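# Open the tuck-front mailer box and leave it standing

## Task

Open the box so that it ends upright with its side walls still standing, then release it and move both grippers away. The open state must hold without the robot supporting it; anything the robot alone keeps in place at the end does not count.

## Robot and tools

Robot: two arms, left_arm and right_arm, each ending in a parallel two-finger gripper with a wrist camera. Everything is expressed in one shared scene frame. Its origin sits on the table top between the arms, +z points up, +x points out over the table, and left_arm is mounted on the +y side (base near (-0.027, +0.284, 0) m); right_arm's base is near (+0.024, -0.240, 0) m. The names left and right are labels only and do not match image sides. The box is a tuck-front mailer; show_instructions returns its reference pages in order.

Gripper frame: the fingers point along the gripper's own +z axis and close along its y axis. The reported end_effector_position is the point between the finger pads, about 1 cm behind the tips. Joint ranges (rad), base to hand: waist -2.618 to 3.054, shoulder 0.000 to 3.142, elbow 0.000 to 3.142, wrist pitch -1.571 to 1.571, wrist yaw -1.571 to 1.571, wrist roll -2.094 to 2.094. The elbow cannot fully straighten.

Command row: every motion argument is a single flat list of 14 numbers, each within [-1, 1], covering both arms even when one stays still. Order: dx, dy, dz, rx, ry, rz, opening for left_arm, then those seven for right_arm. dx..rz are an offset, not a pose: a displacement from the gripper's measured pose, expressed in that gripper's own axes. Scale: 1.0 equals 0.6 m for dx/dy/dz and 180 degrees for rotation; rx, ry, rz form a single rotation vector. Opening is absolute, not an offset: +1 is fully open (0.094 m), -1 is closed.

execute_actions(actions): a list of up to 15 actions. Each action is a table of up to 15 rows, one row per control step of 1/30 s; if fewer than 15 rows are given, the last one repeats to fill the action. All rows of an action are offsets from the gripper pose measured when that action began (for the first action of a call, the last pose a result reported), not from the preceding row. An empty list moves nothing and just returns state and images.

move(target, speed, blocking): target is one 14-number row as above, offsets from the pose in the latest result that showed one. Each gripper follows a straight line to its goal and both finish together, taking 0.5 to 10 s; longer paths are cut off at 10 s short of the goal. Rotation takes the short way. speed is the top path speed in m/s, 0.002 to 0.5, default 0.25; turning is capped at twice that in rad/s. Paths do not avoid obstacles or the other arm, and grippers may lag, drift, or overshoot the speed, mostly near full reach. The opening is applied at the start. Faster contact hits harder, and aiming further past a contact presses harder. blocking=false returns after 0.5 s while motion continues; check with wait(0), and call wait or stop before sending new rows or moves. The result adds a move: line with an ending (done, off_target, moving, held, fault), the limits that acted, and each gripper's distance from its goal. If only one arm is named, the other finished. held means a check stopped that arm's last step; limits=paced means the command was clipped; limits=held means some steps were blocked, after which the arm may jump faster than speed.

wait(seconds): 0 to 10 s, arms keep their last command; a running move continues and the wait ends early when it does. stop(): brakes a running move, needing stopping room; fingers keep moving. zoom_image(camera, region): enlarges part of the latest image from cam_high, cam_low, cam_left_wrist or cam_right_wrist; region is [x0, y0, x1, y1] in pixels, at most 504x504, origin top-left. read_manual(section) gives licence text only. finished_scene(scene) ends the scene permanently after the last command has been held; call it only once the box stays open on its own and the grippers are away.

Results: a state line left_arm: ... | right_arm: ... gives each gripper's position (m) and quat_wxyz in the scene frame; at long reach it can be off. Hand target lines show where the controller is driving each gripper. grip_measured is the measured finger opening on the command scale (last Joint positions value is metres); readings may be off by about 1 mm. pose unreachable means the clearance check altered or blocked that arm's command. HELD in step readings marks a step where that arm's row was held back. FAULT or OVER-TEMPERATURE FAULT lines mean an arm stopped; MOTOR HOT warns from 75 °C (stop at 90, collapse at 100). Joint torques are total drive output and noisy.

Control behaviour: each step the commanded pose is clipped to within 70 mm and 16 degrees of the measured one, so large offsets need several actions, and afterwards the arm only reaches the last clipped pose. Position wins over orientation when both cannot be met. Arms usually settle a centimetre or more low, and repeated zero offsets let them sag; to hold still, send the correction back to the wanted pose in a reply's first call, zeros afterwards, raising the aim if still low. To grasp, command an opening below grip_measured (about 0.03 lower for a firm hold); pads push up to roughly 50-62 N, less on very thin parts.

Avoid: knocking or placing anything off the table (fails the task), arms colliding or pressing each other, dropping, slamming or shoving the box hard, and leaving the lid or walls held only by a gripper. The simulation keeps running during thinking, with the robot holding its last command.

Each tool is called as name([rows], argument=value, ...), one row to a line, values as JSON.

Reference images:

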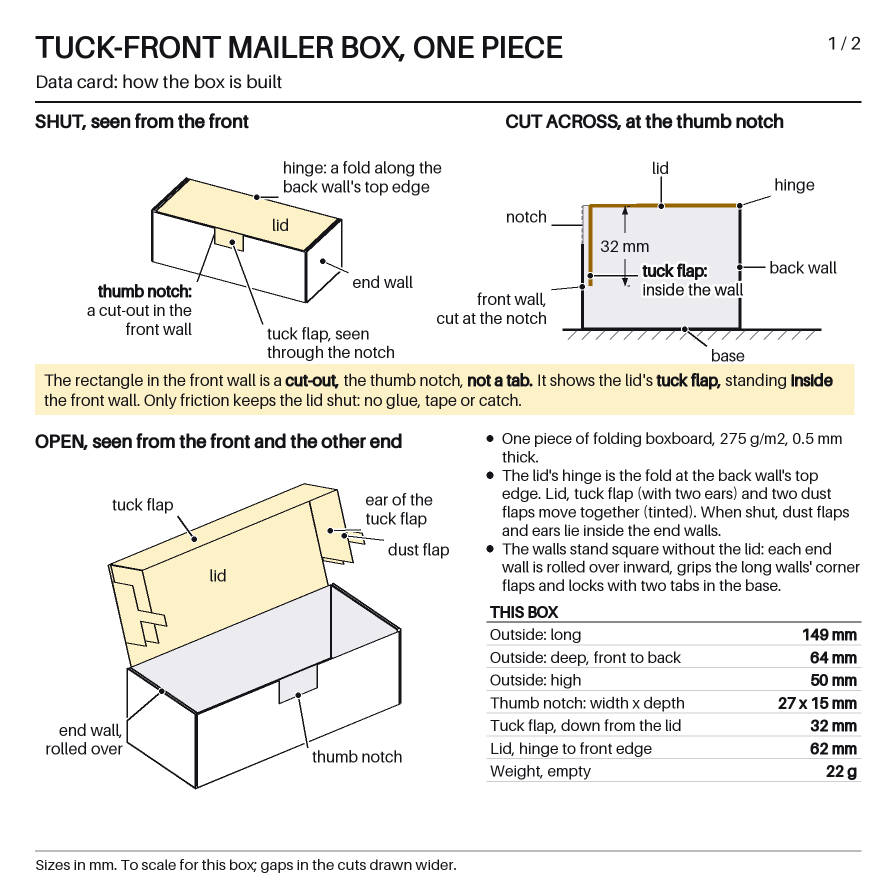

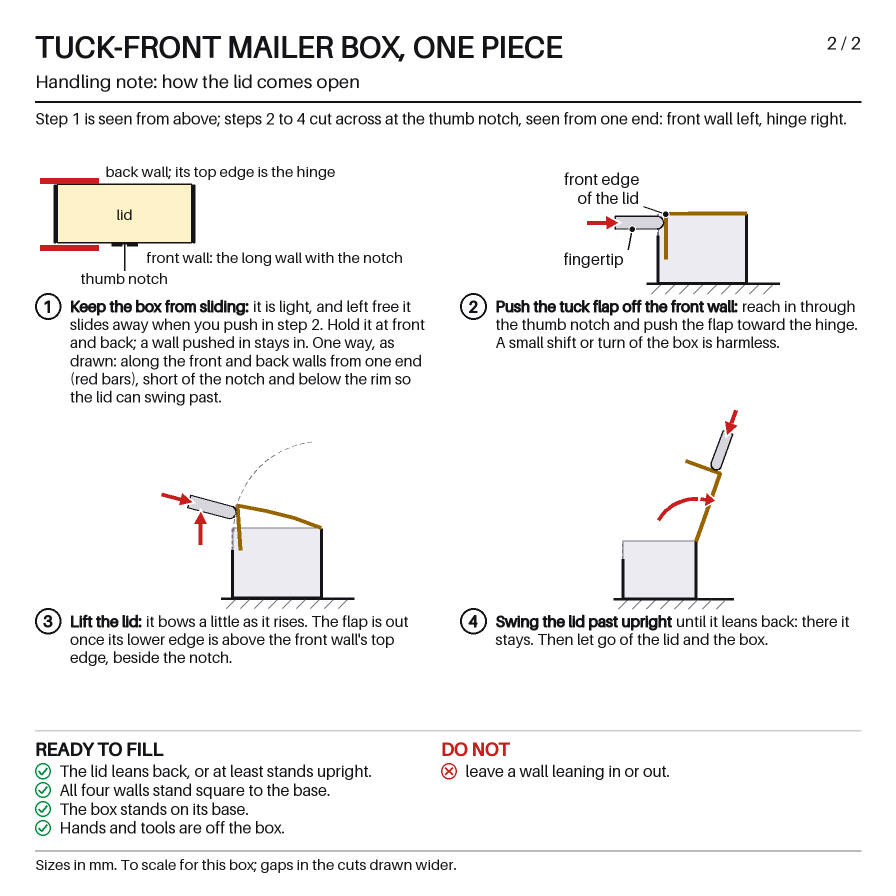

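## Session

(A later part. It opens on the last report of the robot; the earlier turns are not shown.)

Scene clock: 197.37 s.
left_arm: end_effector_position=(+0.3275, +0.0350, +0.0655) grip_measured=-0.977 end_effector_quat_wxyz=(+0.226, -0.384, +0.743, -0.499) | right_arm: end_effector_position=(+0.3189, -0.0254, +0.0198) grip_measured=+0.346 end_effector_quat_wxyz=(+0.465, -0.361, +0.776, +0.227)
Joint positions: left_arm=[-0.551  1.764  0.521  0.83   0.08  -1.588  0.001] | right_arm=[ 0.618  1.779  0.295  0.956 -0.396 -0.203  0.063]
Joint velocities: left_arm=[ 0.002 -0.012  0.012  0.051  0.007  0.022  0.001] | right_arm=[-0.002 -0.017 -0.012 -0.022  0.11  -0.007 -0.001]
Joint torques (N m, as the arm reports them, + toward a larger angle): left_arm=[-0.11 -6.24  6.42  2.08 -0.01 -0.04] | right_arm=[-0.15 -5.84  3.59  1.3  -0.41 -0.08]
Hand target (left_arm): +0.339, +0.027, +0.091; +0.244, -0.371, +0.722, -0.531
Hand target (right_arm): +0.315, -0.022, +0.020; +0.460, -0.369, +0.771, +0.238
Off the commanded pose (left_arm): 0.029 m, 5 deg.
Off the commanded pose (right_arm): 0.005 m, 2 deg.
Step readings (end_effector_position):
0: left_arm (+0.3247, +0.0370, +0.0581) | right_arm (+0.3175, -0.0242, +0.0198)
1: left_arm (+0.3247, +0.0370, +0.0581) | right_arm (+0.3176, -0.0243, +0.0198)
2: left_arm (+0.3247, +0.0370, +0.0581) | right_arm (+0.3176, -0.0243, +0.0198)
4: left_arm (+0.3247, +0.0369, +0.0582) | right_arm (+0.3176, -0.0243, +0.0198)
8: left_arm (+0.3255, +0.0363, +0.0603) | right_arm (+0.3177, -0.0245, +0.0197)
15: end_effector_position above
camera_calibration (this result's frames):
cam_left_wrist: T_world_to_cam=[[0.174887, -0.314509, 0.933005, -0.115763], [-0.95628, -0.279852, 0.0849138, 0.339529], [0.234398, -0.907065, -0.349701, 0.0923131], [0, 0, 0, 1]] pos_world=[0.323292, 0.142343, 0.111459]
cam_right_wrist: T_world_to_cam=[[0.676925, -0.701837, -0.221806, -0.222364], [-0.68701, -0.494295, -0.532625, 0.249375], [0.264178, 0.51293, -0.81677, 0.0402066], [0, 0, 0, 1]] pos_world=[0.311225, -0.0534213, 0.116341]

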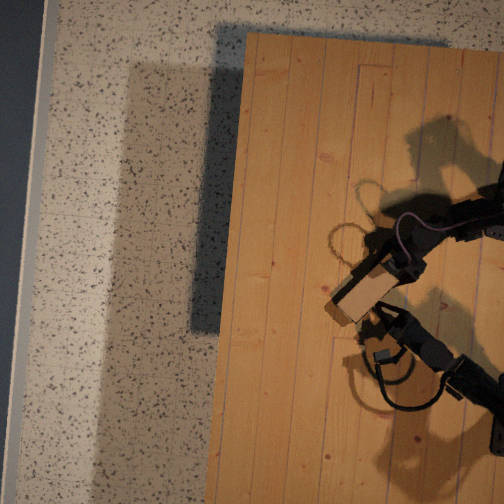

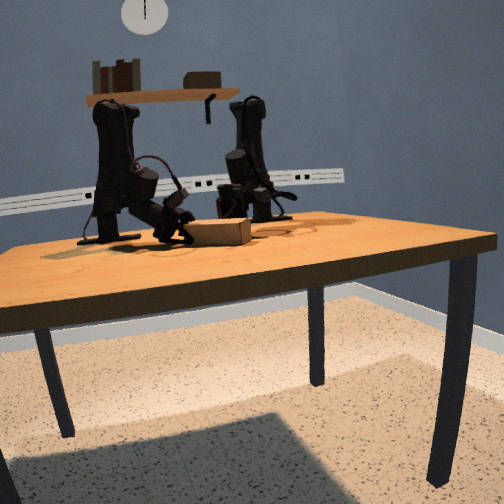

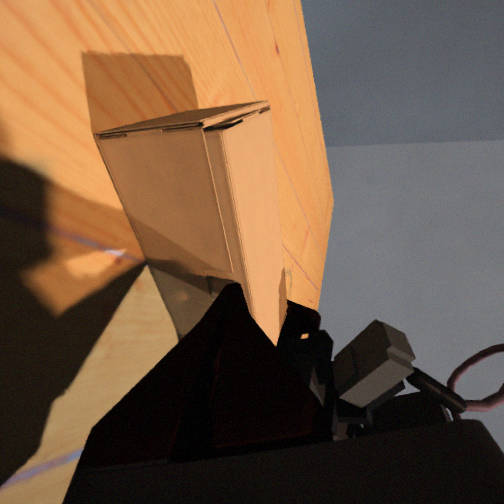

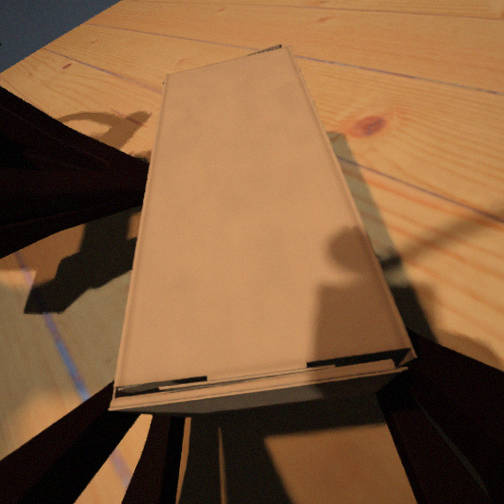

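Working. Continue upward.

execute_actions([
  [[0,-0.065,0.002,0.04,0,0,-1,0,0.007,0,-0.008,0,0,0.34]],
  [[0,-0.065,0.002,0.04,0,0,-1,0,0.007,0,-0.008,0,0,0.34]],
])

Scene clock: 202.30 s.
left_arm: end_effector_position=(+0.3333, +0.0311, +0.0833) grip_measured=-0.977 end_effector_quat_wxyz=(+0.237, -0.379, +0.722, -0.529) | right_arm: end_effector_position=(+0.3192, -0.0254, +0.0201) grip_measured=+0.346 end_effector_quat_wxyz=(+0.465, -0.357, +0.777, +0.228)
Joint positions: left_arm=[-0.551  1.764  0.521  0.907  0.08  -1.606  0.001] | right_arm=[ 0.618  1.779  0.295  0.958 -0.395 -0.194  0.063]
Joint velocities: left_arm=[ 0.002  0.002  0.007  0.095 -0.066 -0.037 -0.001] | right_arm=[-0.012  0.002 -0.022  0.022 -0.051 -0.022 -0.001]
Joint torques (N m, as the arm reports them, + toward a larger angle): left_arm=[-0.03 -7.15  6.23  1.82 -0.02 -0.01] | right_arm=[-0.09 -5.73  3.62  1.3  -0.25 -0.04]
Hand target (left_arm): +0.342, +0.026, +0.106; +0.251, -0.369, +0.703, -0.554
Hand target (right_arm): +0.317, -0.023, +0.020; +0.461, -0.362, +0.775, +0.235
Off the commanded pose (left_arm): 0.026 m, 4 deg.
Off the commanded pose (right_arm): 0.003 m, 1 deg.
Step readings (end_effector_position; steps 1 to 15: 1st action; 16 to 30: 2nd action):
0: left_arm (+0.3280, +0.0347, +0.0669) | right_arm (+0.3192, -0.0256, +0.0198)
1: left_arm (+0.3282, +0.0346, +0.0675) | right_arm (+0.3193, -0.0257, +0.0197)
2: left_arm (+0.3285, +0.0344, +0.0683) | right_arm (+0.3195, -0.0258, +0.0198)
4: left_arm (+0.3290, +0.0340, +0.0699) | right_arm (+0.3197, -0.0260, +0.0198)
8: left_arm (+0.3292, +0.0338, +0.0705) | right_arm (+0.3198, -0.0261, +0.0198)
15: left_arm (+0.3292, +0.0338, +0.0707) | right_arm (+0.3199, -0.0261, +0.0199)
16: left_arm (+0.3294, +0.0337, +0.0712) | right_arm (+0.3199, -0.0261, +0.0198)
17: left_arm (+0.3297, +0.0335, +0.0720) | right_arm (+0.3201, -0.0263, +0.0199)
19: left_arm (+0.3304, +0.0330, +0.0742) | right_arm (+0.3203, -0.0265, +0.0198)
23: left_arm (+0.3315, +0.0323, +0.0776) | right_arm (+0.3203, -0.0265, +0.0198)
30: end_effector_position above
camera_calibration (this result's frames):
cam_left_wrist: T_world_to_cam=[[0.125656, -0.261013, 0.957122, -0.121866], [-0.958153, -0.282052, 0.0488743, 0.346175], [0.257201, -0.923211, -0.285532, 0.0811875], [0, 0, 0, 1]] pos_world=[0.32612, 0.140784, 0.122903]
cam_right_wrist: T_world_to_cam=[[0.672853, -0.703751, -0.228043, -0.221108], [-0.691312, -0.488413, -0.532486, 0.251292], [0.263358, 0.515934, -0.815141, 0.040727], [0, 0, 0, 1]] pos_world=[0.311769, -0.0538831, 0.116586]

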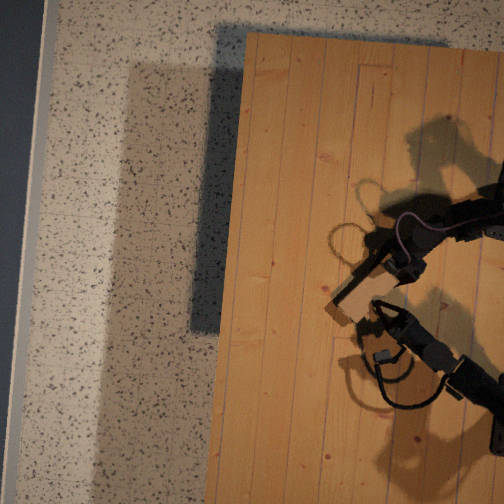

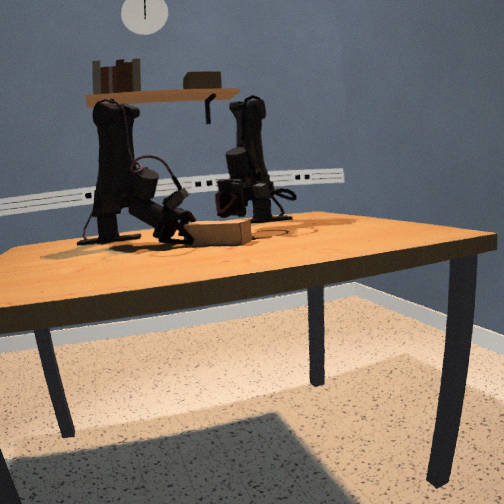

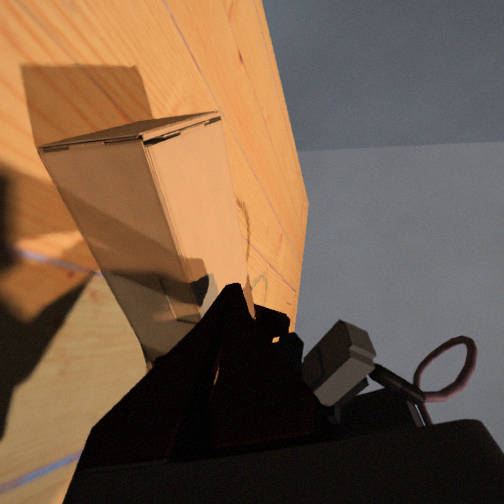

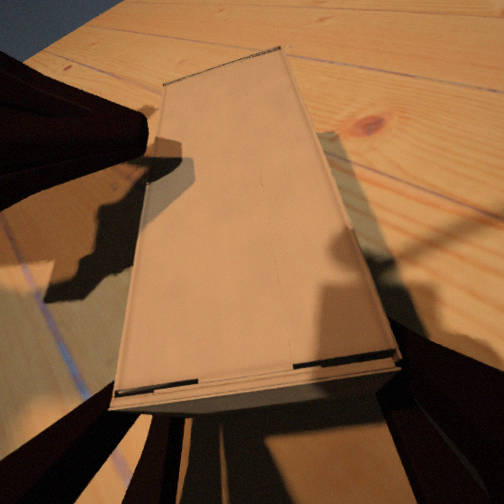

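move(target=[0,0.008,-0.036,0,0,0,-1,0,0.004,0,-0.005,0,0,0.352], speed=0.04)

move(target=[0,0.03,0.012,0.01,0,0,-1,0,0.002,0,0,0,0,0.352], speed=0.04)

Scene clock: 212.40 s.
left_arm: end_effector_position=(+0.3173, +0.0416, +0.0800) grip_measured=-0.977 end_effector_quat_wxyz=(+0.234, -0.381, +0.725, -0.525) | right_arm: end_effector_position=(+0.3188, -0.0250, +0.0202) grip_measured=+0.352 end_effector_quat_wxyz=(+0.465, -0.358, +0.777, +0.230)
Joint positions: left_arm=[-0.551  1.711  0.448  0.915  0.08  -1.607  0.001] | right_arm=[ 0.618  1.779  0.295  0.958 -0.398 -0.194  0.064]
Joint velocities: left_arm=[-0.017 -0.002 -0.002 -0.007 -0.007  0.051 -0.001] | right_arm=[-0.012 -0.012 -0.017  0.022 -0.007  0.037  0.001]
Joint torques (N m, as the arm reports them, + toward a larger angle): left_arm=[ 0.4  -7.65  3.73  1.52  0.07  0.01] | right_arm=[-0.18 -5.62  3.7   1.34 -0.23 -0.03]
Hand target (left_arm): +0.316, +0.044, +0.086; +0.237, -0.379, +0.722, -0.529
Hand target (right_arm): +0.317, -0.024, +0.020; +0.462, -0.361, +0.775, +0.234
Off the commanded pose (left_arm): 0.007 m, 1 deg.
Off the commanded pose (right_arm): 0.002 m, 1 deg.
move: done
camera_calibration (this result's frames):
cam_left_wrist: T_world_to_cam=[[0.136197, -0.267053, 0.954009, -0.116836], [-0.957498, -0.282635, 0.0575778, 0.33313], [0.25426, -0.921304, -0.294197, 0.0955981], [0, 0, 0, 1]] pos_world=[0.310578, 0.151028, 0.120406]
cam_right_wrist: T_world_to_cam=[[0.674559, -0.701655, -0.229456, -0.221028], [-0.690367, -0.489497, -0.532716, 0.250948], [0.261465, 0.517757, -0.814594, 0.0413557], [0, 0, 0, 1]] pos_world=[0.31153, -0.053659, 0.116656]

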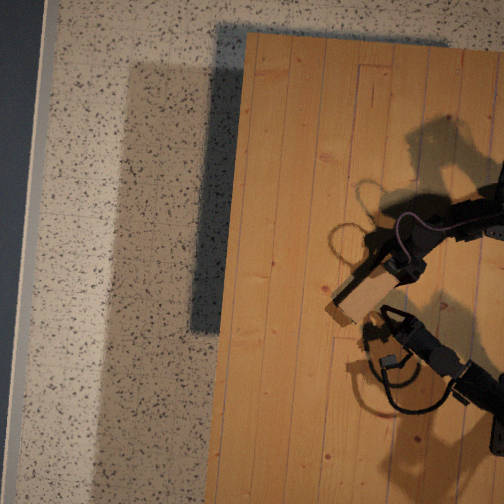

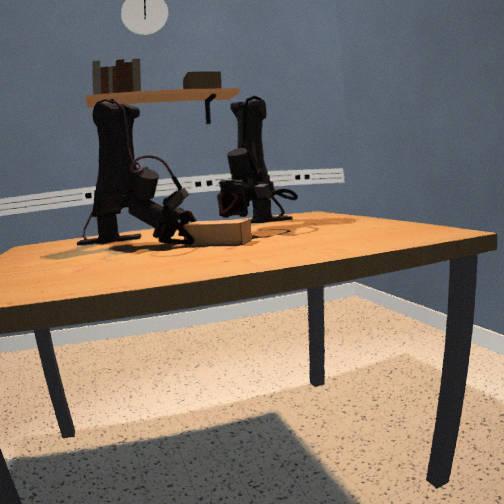

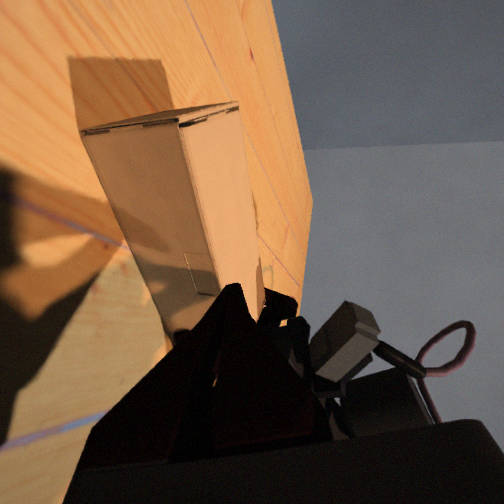

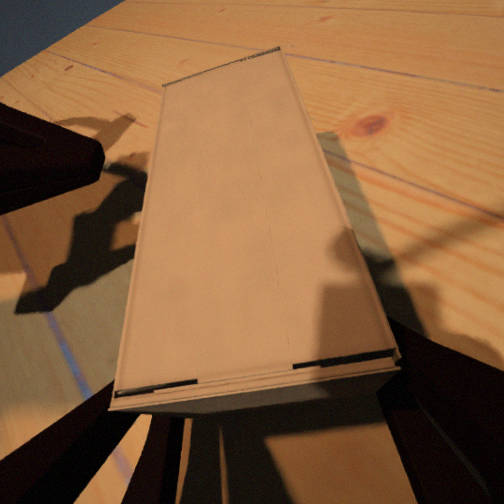

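Scene clock: 213.50 s.
left_arm: end_effector_position=(+0.3190, +0.0406, +0.0611) grip_measured=-0.977 end_effector_quat_wxyz=(+0.238, -0.379, +0.718, -0.534) | right_arm: end_effector_position=(+0.3188, -0.0250, +0.0202) grip_measured=+0.352 end_effector_quat_wxyz=(+0.465, -0.358, +0.777, +0.230)
Joint positions: left_arm=[-0.551  1.843  0.428  1.091  0.08  -1.61   0.001] | right_arm=[ 0.618  1.779  0.295  0.958 -0.398 -0.194  0.064]
Joint velocities: left_arm=[ 0.007 -0.007  0.002 -0.081  0.037 -0.066 -0.001] | right_arm=[-0.007  0.007  0.002  0.022 -0.007  0.037  0.001]
Joint torques (N m, as the arm reports them, + toward a larger angle): left_arm=[-0.36 -5.45  3.14  1.83 -0.04 -0.02] | right_arm=[ 0.42 -5.72  3.49  1.43 -0.09  0.01]
Hand target (left_arm): +0.317, +0.041, +0.060; +0.240, -0.377, +0.716, -0.536
Hand target (right_arm): +0.318, -0.024, +0.020; +0.465, -0.358, +0.777, +0.230
Off the commanded pose (left_arm): 0.002 m, 0 deg.
Off the commanded pose (right_arm): 0.001 m, 0 deg.
move: done
camera_calibration (this result's frames):
cam_left_wrist: T_world_to_cam=[[0.119438, -0.251535, 0.96045, -0.0949431], [-0.958059, -0.283014, 0.0450212, 0.336465], [0.260496, -0.925545, -0.274787, 0.0855879], [0, 0, 0, 1]] pos_world=[0.311397, 0.150558, 0.0995586]
cam_right_wrist: T_world_to_cam=[[0.674559, -0.701655, -0.229456, -0.221028], [-0.690367, -0.489497, -0.532716, 0.250948], [0.261465, 0.517757, -0.814594, 0.0413557], [0, 0, 0, 1]] pos_world=[0.31153, -0.053659, 0.116656]

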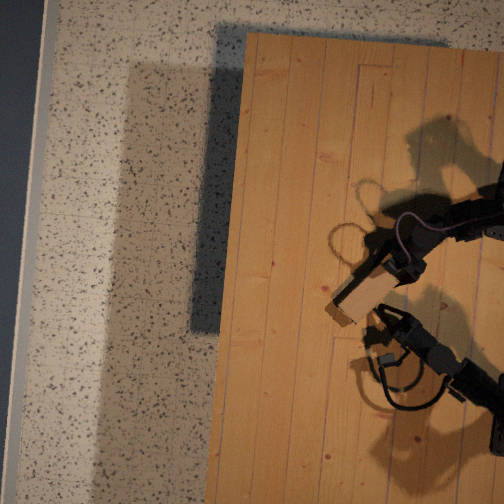

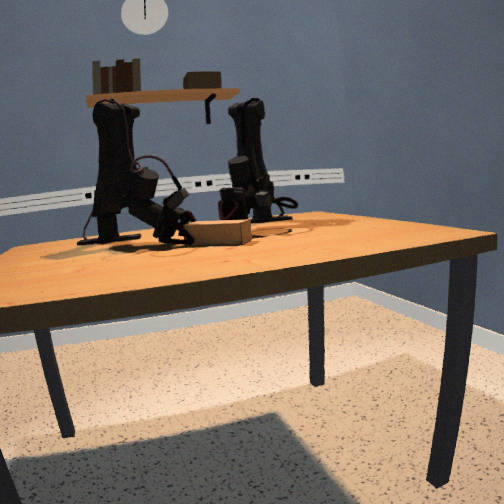

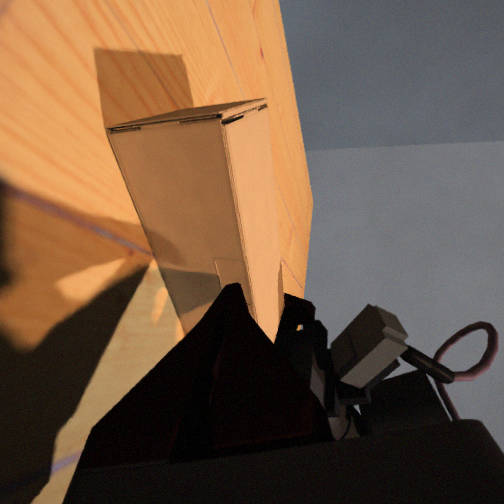

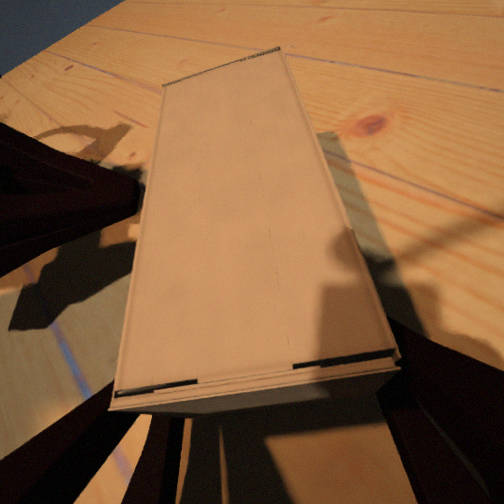

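move(target=[-0.01,-0.024,0.035,0.012,0,0,-1,0,0.006,0,-0.008,0,0,0.352], speed=0.05)

zoom_image(camera="cam_left_wrist", region=[170,200,330,360])

Scene clock: 221.07 s.
left_arm: end_effector_position=(+0.3287, +0.0331, +0.0554) grip_measured=-0.977 end_effector_quat_wxyz=(+0.232, -0.377, +0.720, -0.534) | right_arm: end_effector_position=(+0.3202, -0.0265, +0.0200) grip_measured=+0.353 end_effector_quat_wxyz=(+0.466, -0.355, +0.778, +0.226)
Joint positions: left_arm=[-0.547  1.899  0.478  1.092  0.095 -1.61   0.001] | right_arm=[ 0.616  1.779  0.295  0.958 -0.392 -0.194  0.064]
Joint velocities: left_arm=[ 0.002 -0.017  0.002  0.022 -0.037 -0.022  0.   ] | right_arm=[ 0.007 -0.002 -0.007 -0.022 -0.022 -0.007  0.   ]
Joint torques (N m, as the arm reports them, + toward a larger angle): left_arm=[ 0.82 -6.01  6.07  1.69  0.    0.  ] | right_arm=[-0.21 -5.62  3.65  1.35 -0.39 -0.05]
Hand target (left_arm): +0.342, +0.031, +0.067; +0.245, -0.374, +0.708, -0.547
Hand target (right_arm): +0.316, -0.023, +0.020; +0.461, -0.363, +0.774, +0.239
Off the commanded pose (left_arm): 0.018 m, 2 deg.
Off the commanded pose (right_arm): 0.006 m, 2 deg.
move: off_target (left_arm)
camera_calibration (this result's frames):
cam_left_wrist: T_world_to_cam=[[0.122499, -0.250854, 0.960243, -0.0935732], [-0.960628, -0.273077, 0.0512099, 0.344109], [0.249374, -0.928709, -0.274429, 0.0783303], [0, 0, 0, 1]] pos_world=[0.32249, 0.143241, 0.0937274]
cam_right_wrist: T_world_to_cam=[[0.668908, -0.707964, -0.226602, -0.221472], [-0.693826, -0.48523, -0.532125, 0.252207], [0.266771, 0.513165, -0.815779, 0.0398077], [0, 0, 0, 1]] pos_world=[0.312512, -0.0548437, 0.116494]

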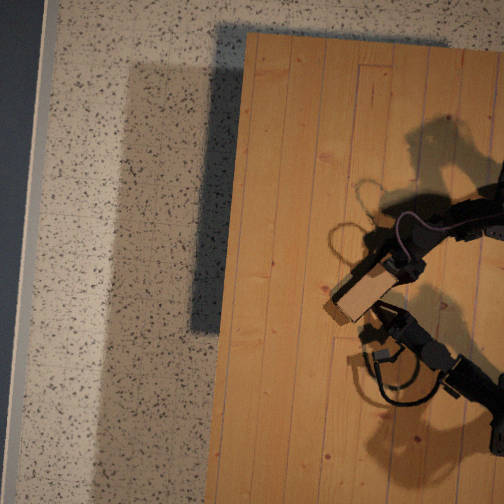

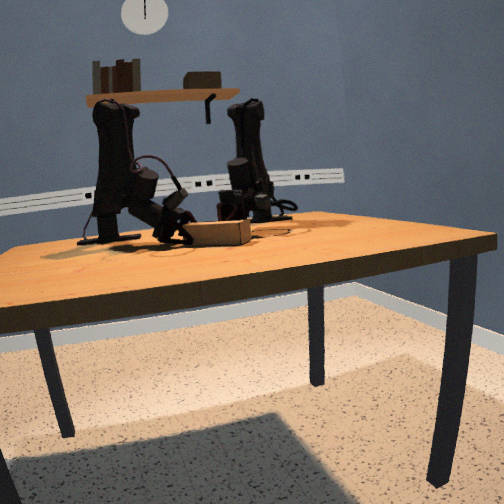

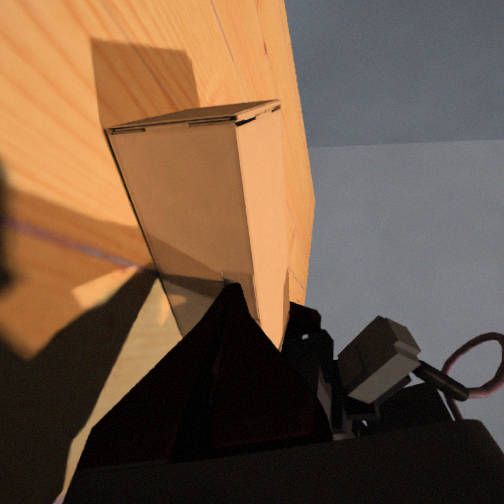

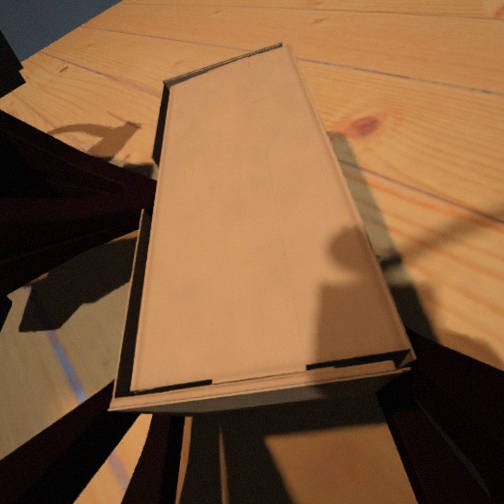

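Region (170, 200, 330, 360) of cam_left_wrist's 504x504 image, scaled by 3.150, with more detail than that image has.

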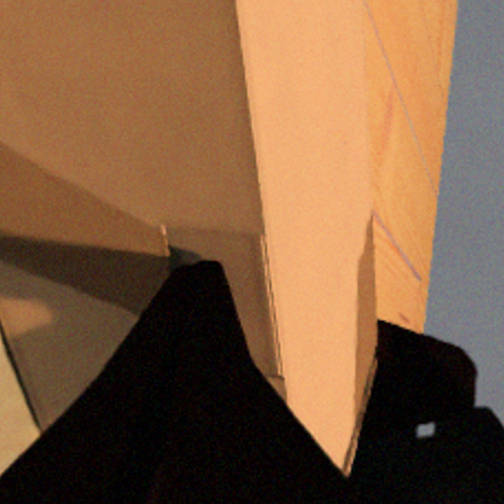

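Better placement. Lift with the wrist.

execute_actions([
  [[0,-0.05,0.012,0.032,0,0,-1,0,0.009,0,-0.014,0,0,0.35]],
  [[0,-0.055,0.012,0.036,0,0,-1,0,0.009,0,-0.014,0,0,0.35]],
])

Scene clock: 231.43 s.
left_arm: end_effector_position=(+0.3318, +0.0305, +0.0684) grip_measured=-0.977 end_effector_quat_wxyz=(+0.237, -0.374, +0.703, -0.557) | right_arm: end_effector_position=(+0.3223, -0.0299, +0.0203) grip_measured=+0.353 end_effector_quat_wxyz=(+0.467, -0.351, +0.780, +0.226)
Joint positions: left_arm=[-0.546  1.899  0.478  1.147  0.099 -1.63   0.001] | right_arm=[ 0.601  1.779  0.295  0.958 -0.399 -0.194  0.064]
Joint velocities: left_arm=[ 0.002  0.002  0.002  0.037  0.007 -0.007 -0.   ] | right_arm=[-0.012 -0.012 -0.022 -0.066 -0.081 -0.037 -0.001]
Joint torques (N m, as the arm reports them, + toward a larger angle): left_arm=[-0.1  -6.04  6.1   2.13 -0.04 -0.03] | right_arm=[-0.19 -5.58  3.9   1.26 -0.48 -0.08]
Hand target (left_arm): +0.343, +0.024, +0.090; +0.254, -0.362, +0.682, -0.583
Hand target (right_arm): +0.317, -0.025, +0.020; +0.459, -0.363, +0.774, +0.243
Off the commanded pose (left_arm): 0.026 m, 5 deg.
Off the commanded pose (right_arm): 0.007 m, 3 deg.
Step readings (end_effector_position; steps 1 to 15: 1st action; 16 to 30: 2nd action):
0: left_arm (+0.3288, +0.0332, +0.0554) | right_arm (+0.3202, -0.0265, +0.0200)
1: left_arm (+0.3289, +0.0331, +0.0561) | right_arm (+0.3204, -0.0268, +0.0200)
2: left_arm (+0.3292, +0.0328, +0.0569) | right_arm (+0.3205, -0.0271, +0.0200)
4: left_arm (+0.3295, +0.0324, +0.0588) | right_arm (+0.3209, -0.0277, +0.0201)
8: left_arm (+0.3299, +0.0321, +0.0601) | right_arm (+0.3211, -0.0280, +0.0201)
15: left_arm (+0.3300, +0.0319, +0.0607) | right_arm (+0.3213, -0.0282, +0.0201)
16: left_arm (+0.3301, +0.0317, +0.0616) | right_arm (+0.3214, -0.0284, +0.0201)
17: left_arm (+0.3304, +0.0314, +0.0627) | right_arm (+0.3217, -0.0289, +0.0202)
19: left_arm (+0.3311, +0.0309, +0.0656) | right_arm (+0.3222, -0.0296, +0.0202)
23: left_arm (+0.3316, +0.0306, +0.0678) | right_arm (+0.3222, -0.0298, +0.0203)
30: end_effector_position above
camera_calibration (this result's frames):
cam_left_wrist: T_world_to_cam=[[0.0904434, -0.206657, 0.974224, -0.0987676], [-0.961342, -0.273583, 0.0312139, 0.347291], [0.26008, -0.939386, -0.223411, 0.0720029], [0, 0, 0, 1]] pos_world=[0.324072, 0.14224, 0.101468]
cam_right_wrist: T_world_to_cam=[[0.662936, -0.712428, -0.230135, -0.223358], [-0.698476, -0.477877, -0.532697, 0.253934], [0.269532, 0.513888, -0.814415, 0.0402773], [0, 0, 0, 1]] pos_world=[0.314583, -0.0584754, 0.11667]

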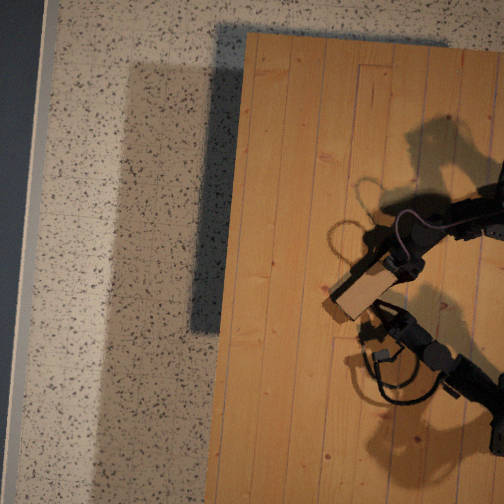

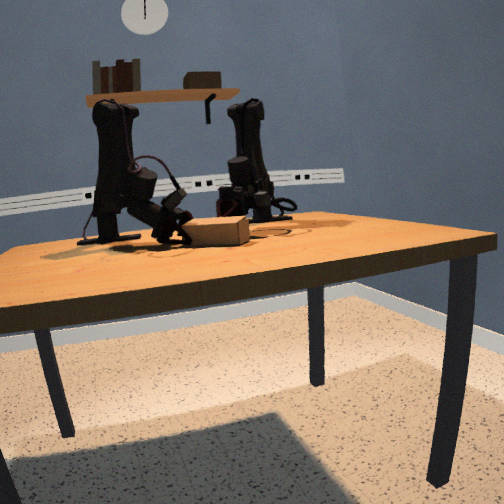

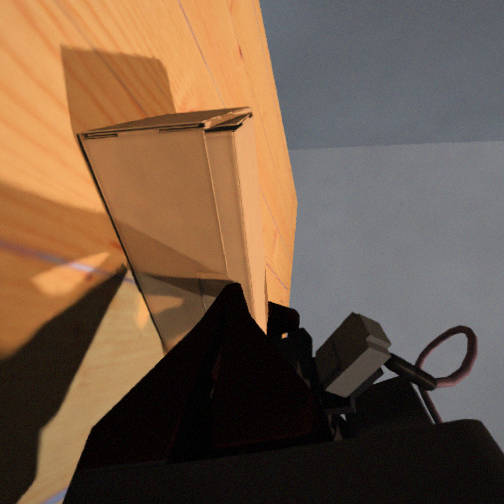

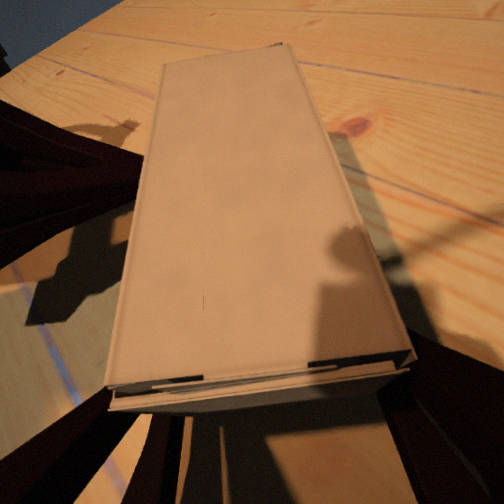

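execute_actions([
  [[0,-0.057,0.016,0.036,0,0,-1,0,0.018,0,-0.018,0,0,0.35]],
  [[0,-0.057,0.017,0.036,0,0,-1,0,0.018,0,-0.018,0,0,0.35]],
])

Scene clock: 236.13 s.
left_arm: end_effector_position=(+0.3345, +0.0287, +0.0770) grip_measured=-0.977 end_effector_quat_wxyz=(+0.237, -0.375, +0.691, -0.571) | right_arm: end_effector_position=(+0.3225, -0.0298, +0.0206) grip_measured=+0.353 end_effector_quat_wxyz=(+0.465, -0.344, +0.782, +0.230)
Joint positions: left_arm=[-0.546  1.899  0.483  1.176  0.099 -1.65   0.001] | right_arm=[ 0.601  1.779  0.295  0.96  -0.399 -0.177  0.064]
Joint velocities: left_arm=[ 0.002 -0.007  0.002  0.066  0.066 -0.037 -0.   ] | right_arm=[-0.002 -0.007 -0.007 -0.037 -0.022 -0.022 -0.   ]
Joint torques (N m, as the arm reports them, + toward a larger angle): left_arm=[-0.07 -5.98  6.48  2.25 -0.06 -0.03] | right_arm=[ 0.18 -5.91  3.44  1.29 -0.55 -0.1 ]
Hand target (left_arm): +0.347, +0.022, +0.103; +0.257, -0.361, +0.665, -0.602
Hand target (right_arm): +0.314, -0.023, +0.021; +0.457, -0.361, +0.774, +0.250
Off the commanded pose (left_arm): 0.031 m, 6 deg.
Off the commanded pose (right_arm): 0.011 m, 3 deg.
Step readings (end_effector_position; steps 1 to 15: 1st action; 16 to 30: 2nd action):
0: left_arm (+0.3318, +0.0305, +0.0684) | right_arm (+0.3223, -0.0299, +0.0203)
1: left_arm (+0.3319, +0.0304, +0.0690) | right_arm (+0.3223, -0.0298, +0.0203)
2: left_arm (+0.3321, +0.0303, +0.0696) | right_arm (+0.3223, -0.0298, +0.0203)
4: left_arm (+0.3324, +0.0301, +0.0710) | right_arm (+0.3223, -0.0298, +0.0203)
8: left_arm (+0.3326, +0.0300, +0.0720) | right_arm (+0.3223, -0.0298, +0.0203)
15: left_arm (+0.3327, +0.0299, +0.0725) | right_arm (+0.3223, -0.0298, +0.0203)
16: left_arm (+0.3328, +0.0298, +0.0730) | right_arm (+0.3223, -0.0298, +0.0203)
17: left_arm (+0.3330, +0.0297, +0.0738) | right_arm (+0.3223, -0.0298, +0.0203)
19: left_arm (+0.3339, +0.0291, +0.0761) | right_arm (+0.3223, -0.0298, +0.0204)
23: left_arm (+0.3345, +0.0287, +0.0770) | right_arm (+0.3224, -0.0298, +0.0205)
30: end_effector_position above
camera_calibration (this result's frames):
cam_left_wrist: T_world_to_cam=[[0.0761776, -0.173132, 0.981948, -0.104471], [-0.960351, -0.27762, 0.0255538, 0.349392], [0.268184, -0.944962, -0.187416, 0.066195], [0, 0, 0, 1]] pos_world=[0.325745, 0.141462, 0.106063]
cam_right_wrist: T_world_to_cam=[[0.654646, -0.71525, -0.244655, -0.220456], [-0.707909, -0.466538, -0.53029, 0.257579], [0.265149, 0.520346, -0.811749, 0.0419985], [0, 0, 0, 1]] pos_world=[0.315527, -0.059364, 0.116748]

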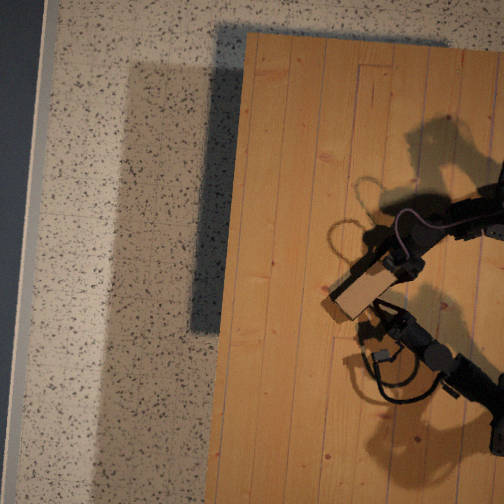

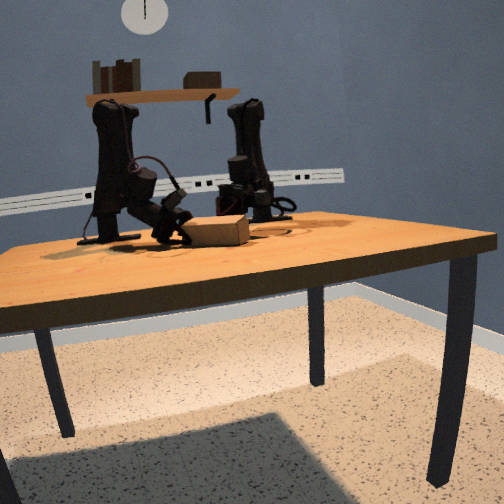

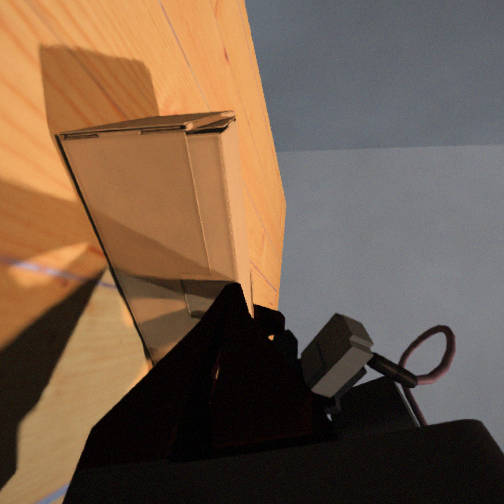

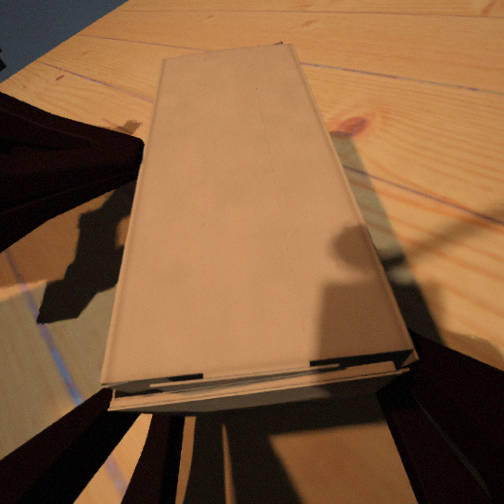

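move(target=[0,-0.006,-0.024,0.005,0,0.015,-1,0,0.008,0,-0.008,0,-0.012,0.35], speed=0.03)

move(target=[0,0.025,0.004,0,0,0,-1,0,0.002,0,0,0,0,0.35], speed=0.04)

Scene clock: 248.87 s.
left_arm: end_effector_position=(+0.3250, +0.0349, +0.0715) grip_measured=-0.977 end_effector_quat_wxyz=(+0.243, -0.366, +0.703, -0.559) | right_arm: end_effector_position=(+0.3216, -0.0292, +0.0205) grip_measured=+0.353 end_effector_quat_wxyz=(+0.467, -0.357, +0.777, +0.226)
Joint positions: left_arm=[-0.546  1.878  0.442  1.175  0.099 -1.615  0.001] | right_arm=[ 0.601  1.779  0.295  0.958 -0.405 -0.206  0.064]
Joint velocities: left_arm=[-0.027  0.007 -0.022  0.081 -0.037  0.007  0.   ] | right_arm=[ 0.007 -0.002 -0.002 -0.051 -0.037 -0.066 -0.001]
Joint torques (N m, as the arm reports them, + toward a larger angle): left_arm=[ 0.37 -8.3   2.91  1.84  0.04  0.07] | right_arm=[ 0.12 -5.81  3.63  1.34 -0.23 -0.08]
Hand target (left_arm): +0.325, +0.037, +0.084; +0.253, -0.357, +0.695, -0.570
Hand target (right_arm): +0.319, -0.027, +0.021; +0.465, -0.365, +0.773, +0.231
Off the commanded pose (left_arm): 0.013 m, 2 deg.
Off the commanded pose (right_arm): 0.004 m, 1 deg.
move: off_target (left_arm)
camera_calibration (this result's frames):
cam_left_wrist: T_world_to_cam=[[0.0709262, -0.211844, 0.974726, -0.0937318], [-0.96284, -0.26983, 0.0114175, 0.343686], [0.260592, -0.939316, -0.22311, 0.0783768], [0, 0, 0, 1]] pos_world=[0.317139, 0.146501, 0.104925]
cam_right_wrist: T_world_to_cam=[[0.671701, -0.706472, -0.222967, -0.225131], [-0.689994, -0.487046, -0.535438, 0.250956], [0.269677, 0.5135, -0.814611, 0.0402067], [0, 0, 0, 1]] pos_world=[0.313536, -0.0574678, 0.116928]

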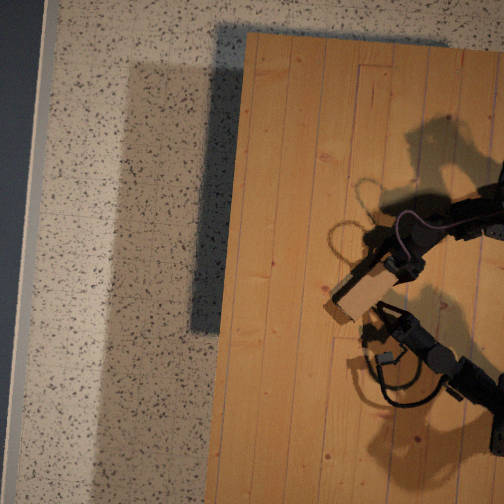

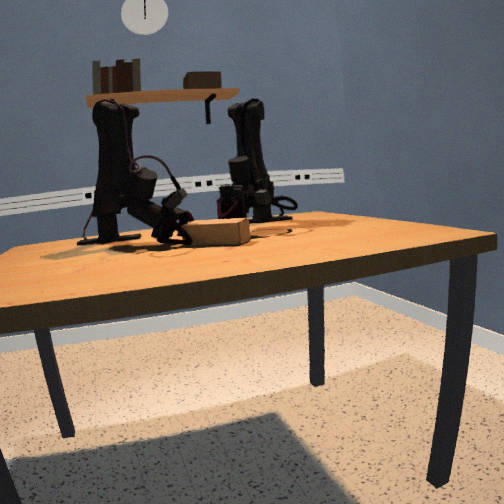

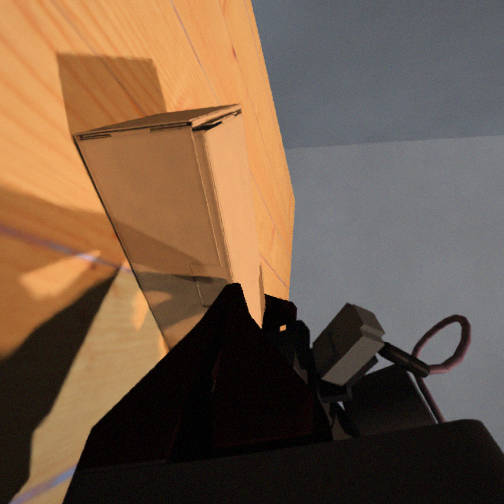

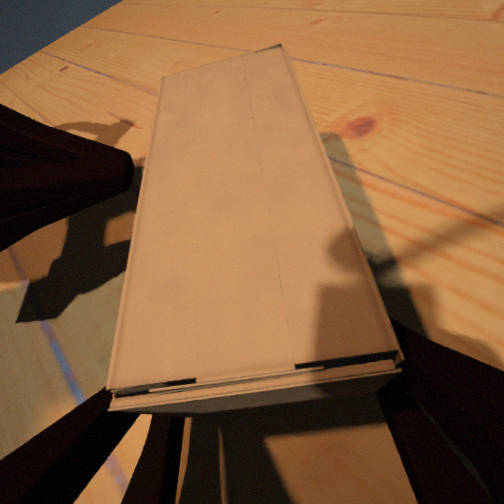

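Scene clock: 249.57 s.
left_arm: end_effector_position=(+0.3248, +0.0350, +0.0547) grip_measured=-0.977 end_effector_quat_wxyz=(+0.240, -0.369, +0.707, -0.553) | right_arm: end_effector_position=(+0.3216, -0.0292, +0.0205) grip_measured=+0.353 end_effector_quat_wxyz=(+0.467, -0.357, +0.777, +0.226)
Joint positions: left_arm=[-0.546  1.953  0.442  1.234  0.099 -1.615  0.001] | right_arm=[ 0.601  1.779  0.295  0.958 -0.405 -0.206  0.064]
Joint velocities: left_arm=[ 0.002 -0.007 -0.002  0.022 -0.007  0.007 -0.   ] | right_arm=[-0.007 -0.002  0.022 -0.051  0.007  0.007 -0.001]
Joint torques (N m, as the arm reports them, + toward a larger angle): left_arm=[-0.23 -5.94  2.71  1.84 -0.01 -0.02] | right_arm=[ 0.41 -5.81  3.31  1.43 -0.06  0.03]
Hand target (left_arm): +0.323, +0.035, +0.056; +0.243, -0.367, +0.703, -0.559
Hand target (right_arm): +0.321, -0.028, +0.021; +0.467, -0.357, +0.777, +0.226
Off the commanded pose (left_arm): 0.002 m, 1 deg.
Off the commanded pose (right_arm): 0.001 m, 0 deg.
move: done
camera_calibration (this result's frames):
cam_left_wrist: T_world_to_cam=[[0.0844856, -0.219785, 0.971883, -0.0812803], [-0.96255, -0.270163, 0.0225786, 0.343003], [0.257605, -0.937393, -0.234379, 0.0763496], [0, 0, 0, 1]] pos_world=[0.317357, 0.146372, 0.0891451]
cam_right_wrist: T_world_to_cam=[[0.671884, -0.706402, -0.222639, -0.225194], [-0.689768, -0.487283, -0.535514, 0.250879], [0.2698, 0.513372, -0.814651, 0.0401645], [0, 0, 0, 1]] pos_world=[0.313516, -0.0574484, 0.116932]

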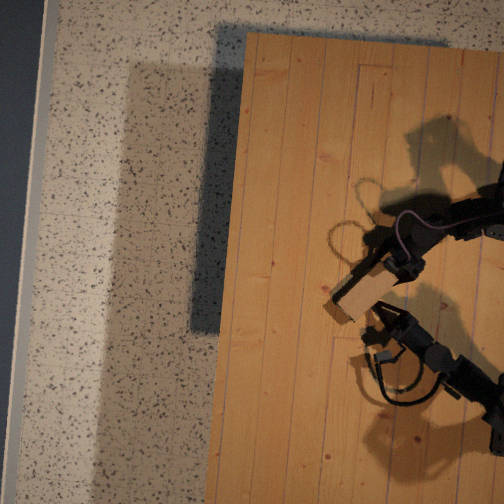

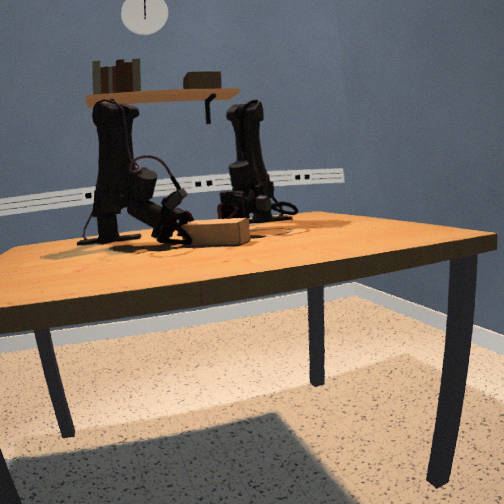

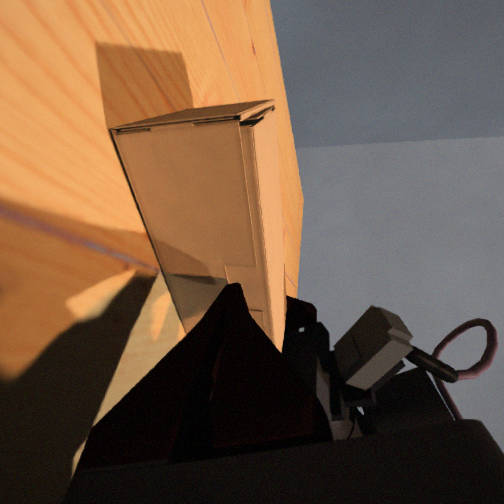

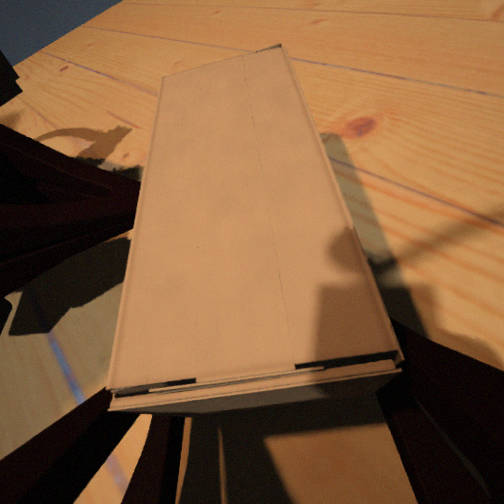

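move(target=[-0.009,-0.05,0.03,0.024,0,0,-1,0,0.01,0,-0.01,0,-0.005,0.35], speed=0.05)

Scene clock: 259.10 s.
left_arm: end_effector_position=(+0.3352, +0.0281, +0.0651) grip_measured=-0.977 end_effector_quat_wxyz=(+0.242, -0.364, +0.700, -0.565) | right_arm: end_effector_position=(+0.3246, -0.0321, +0.0199) grip_measured=+0.353 end_effector_quat_wxyz=(+0.470, -0.351, +0.780, +0.216)
Joint positions: left_arm=[-0.542  1.953  0.487  1.217  0.109 -1.618  0.001] | right_arm=[ 0.601  1.779  0.295  0.959 -0.381 -0.204  0.064]
Joint velocities: left_arm=[ 0.002 -0.007  0.007 -0.007  0.037 -0.022 -0.   ] | right_arm=[ 0.002 -0.002 -0.002  0.081  0.007 -0.037 -0.   ]
Joint torques (N m, as the arm reports them, + toward a larger angle): left_arm=[ 0.7  -6.03  6.21  1.77  0.01  0.  ] | right_arm=[ 0.18 -5.86  3.41  1.32 -0.55 -0.16]
Hand target (left_arm): +0.348, +0.025, +0.078; +0.254, -0.360, +0.686, -0.580
Hand target (right_arm): +0.317, -0.025, +0.021; +0.464, -0.370, +0.770, +0.234
Off the commanded pose (left_arm): 0.020 m, 3 deg.
Off the commanded pose (right_arm): 0.010 m, 3 deg.
move: off_target (left_arm, right_arm)
camera_calibration (this result's frames):
cam_left_wrist: T_world_to_cam=[[0.0632687, -0.201066, 0.977532, -0.0875616], [-0.964319, -0.264623, 0.0079839, 0.352277], [0.257072, -0.943158, -0.210634, 0.0684158], [0, 0, 0, 1]] pos_world=[0.32766, 0.140142, 0.0971925]
cam_right_wrist: T_world_to_cam=[[0.657411, -0.722865, -0.212783, -0.225494], [-0.697721, -0.477295, -0.534204, 0.254081], [0.284598, 0.499655, -0.818138, 0.0352183], [0, 0, 0, 1]] pos_world=[0.315497, -0.0593273, 0.116563]

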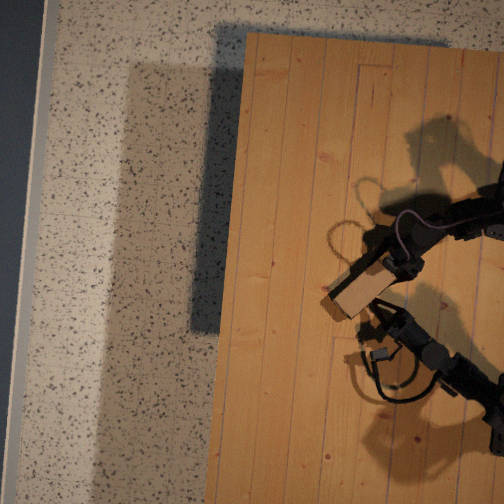

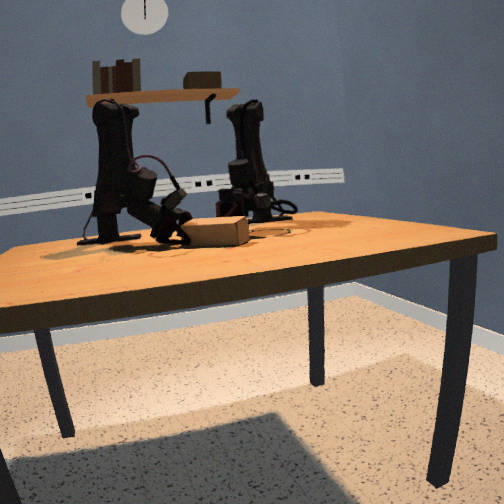

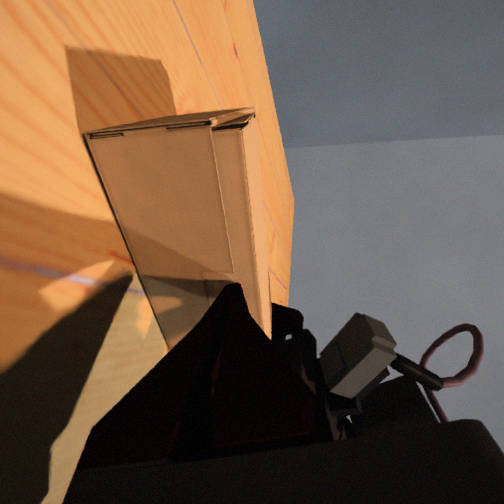

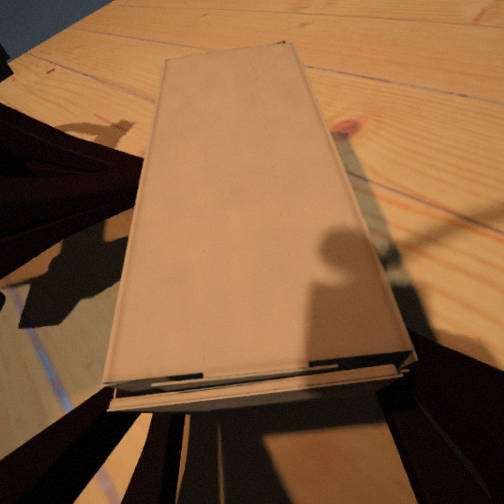

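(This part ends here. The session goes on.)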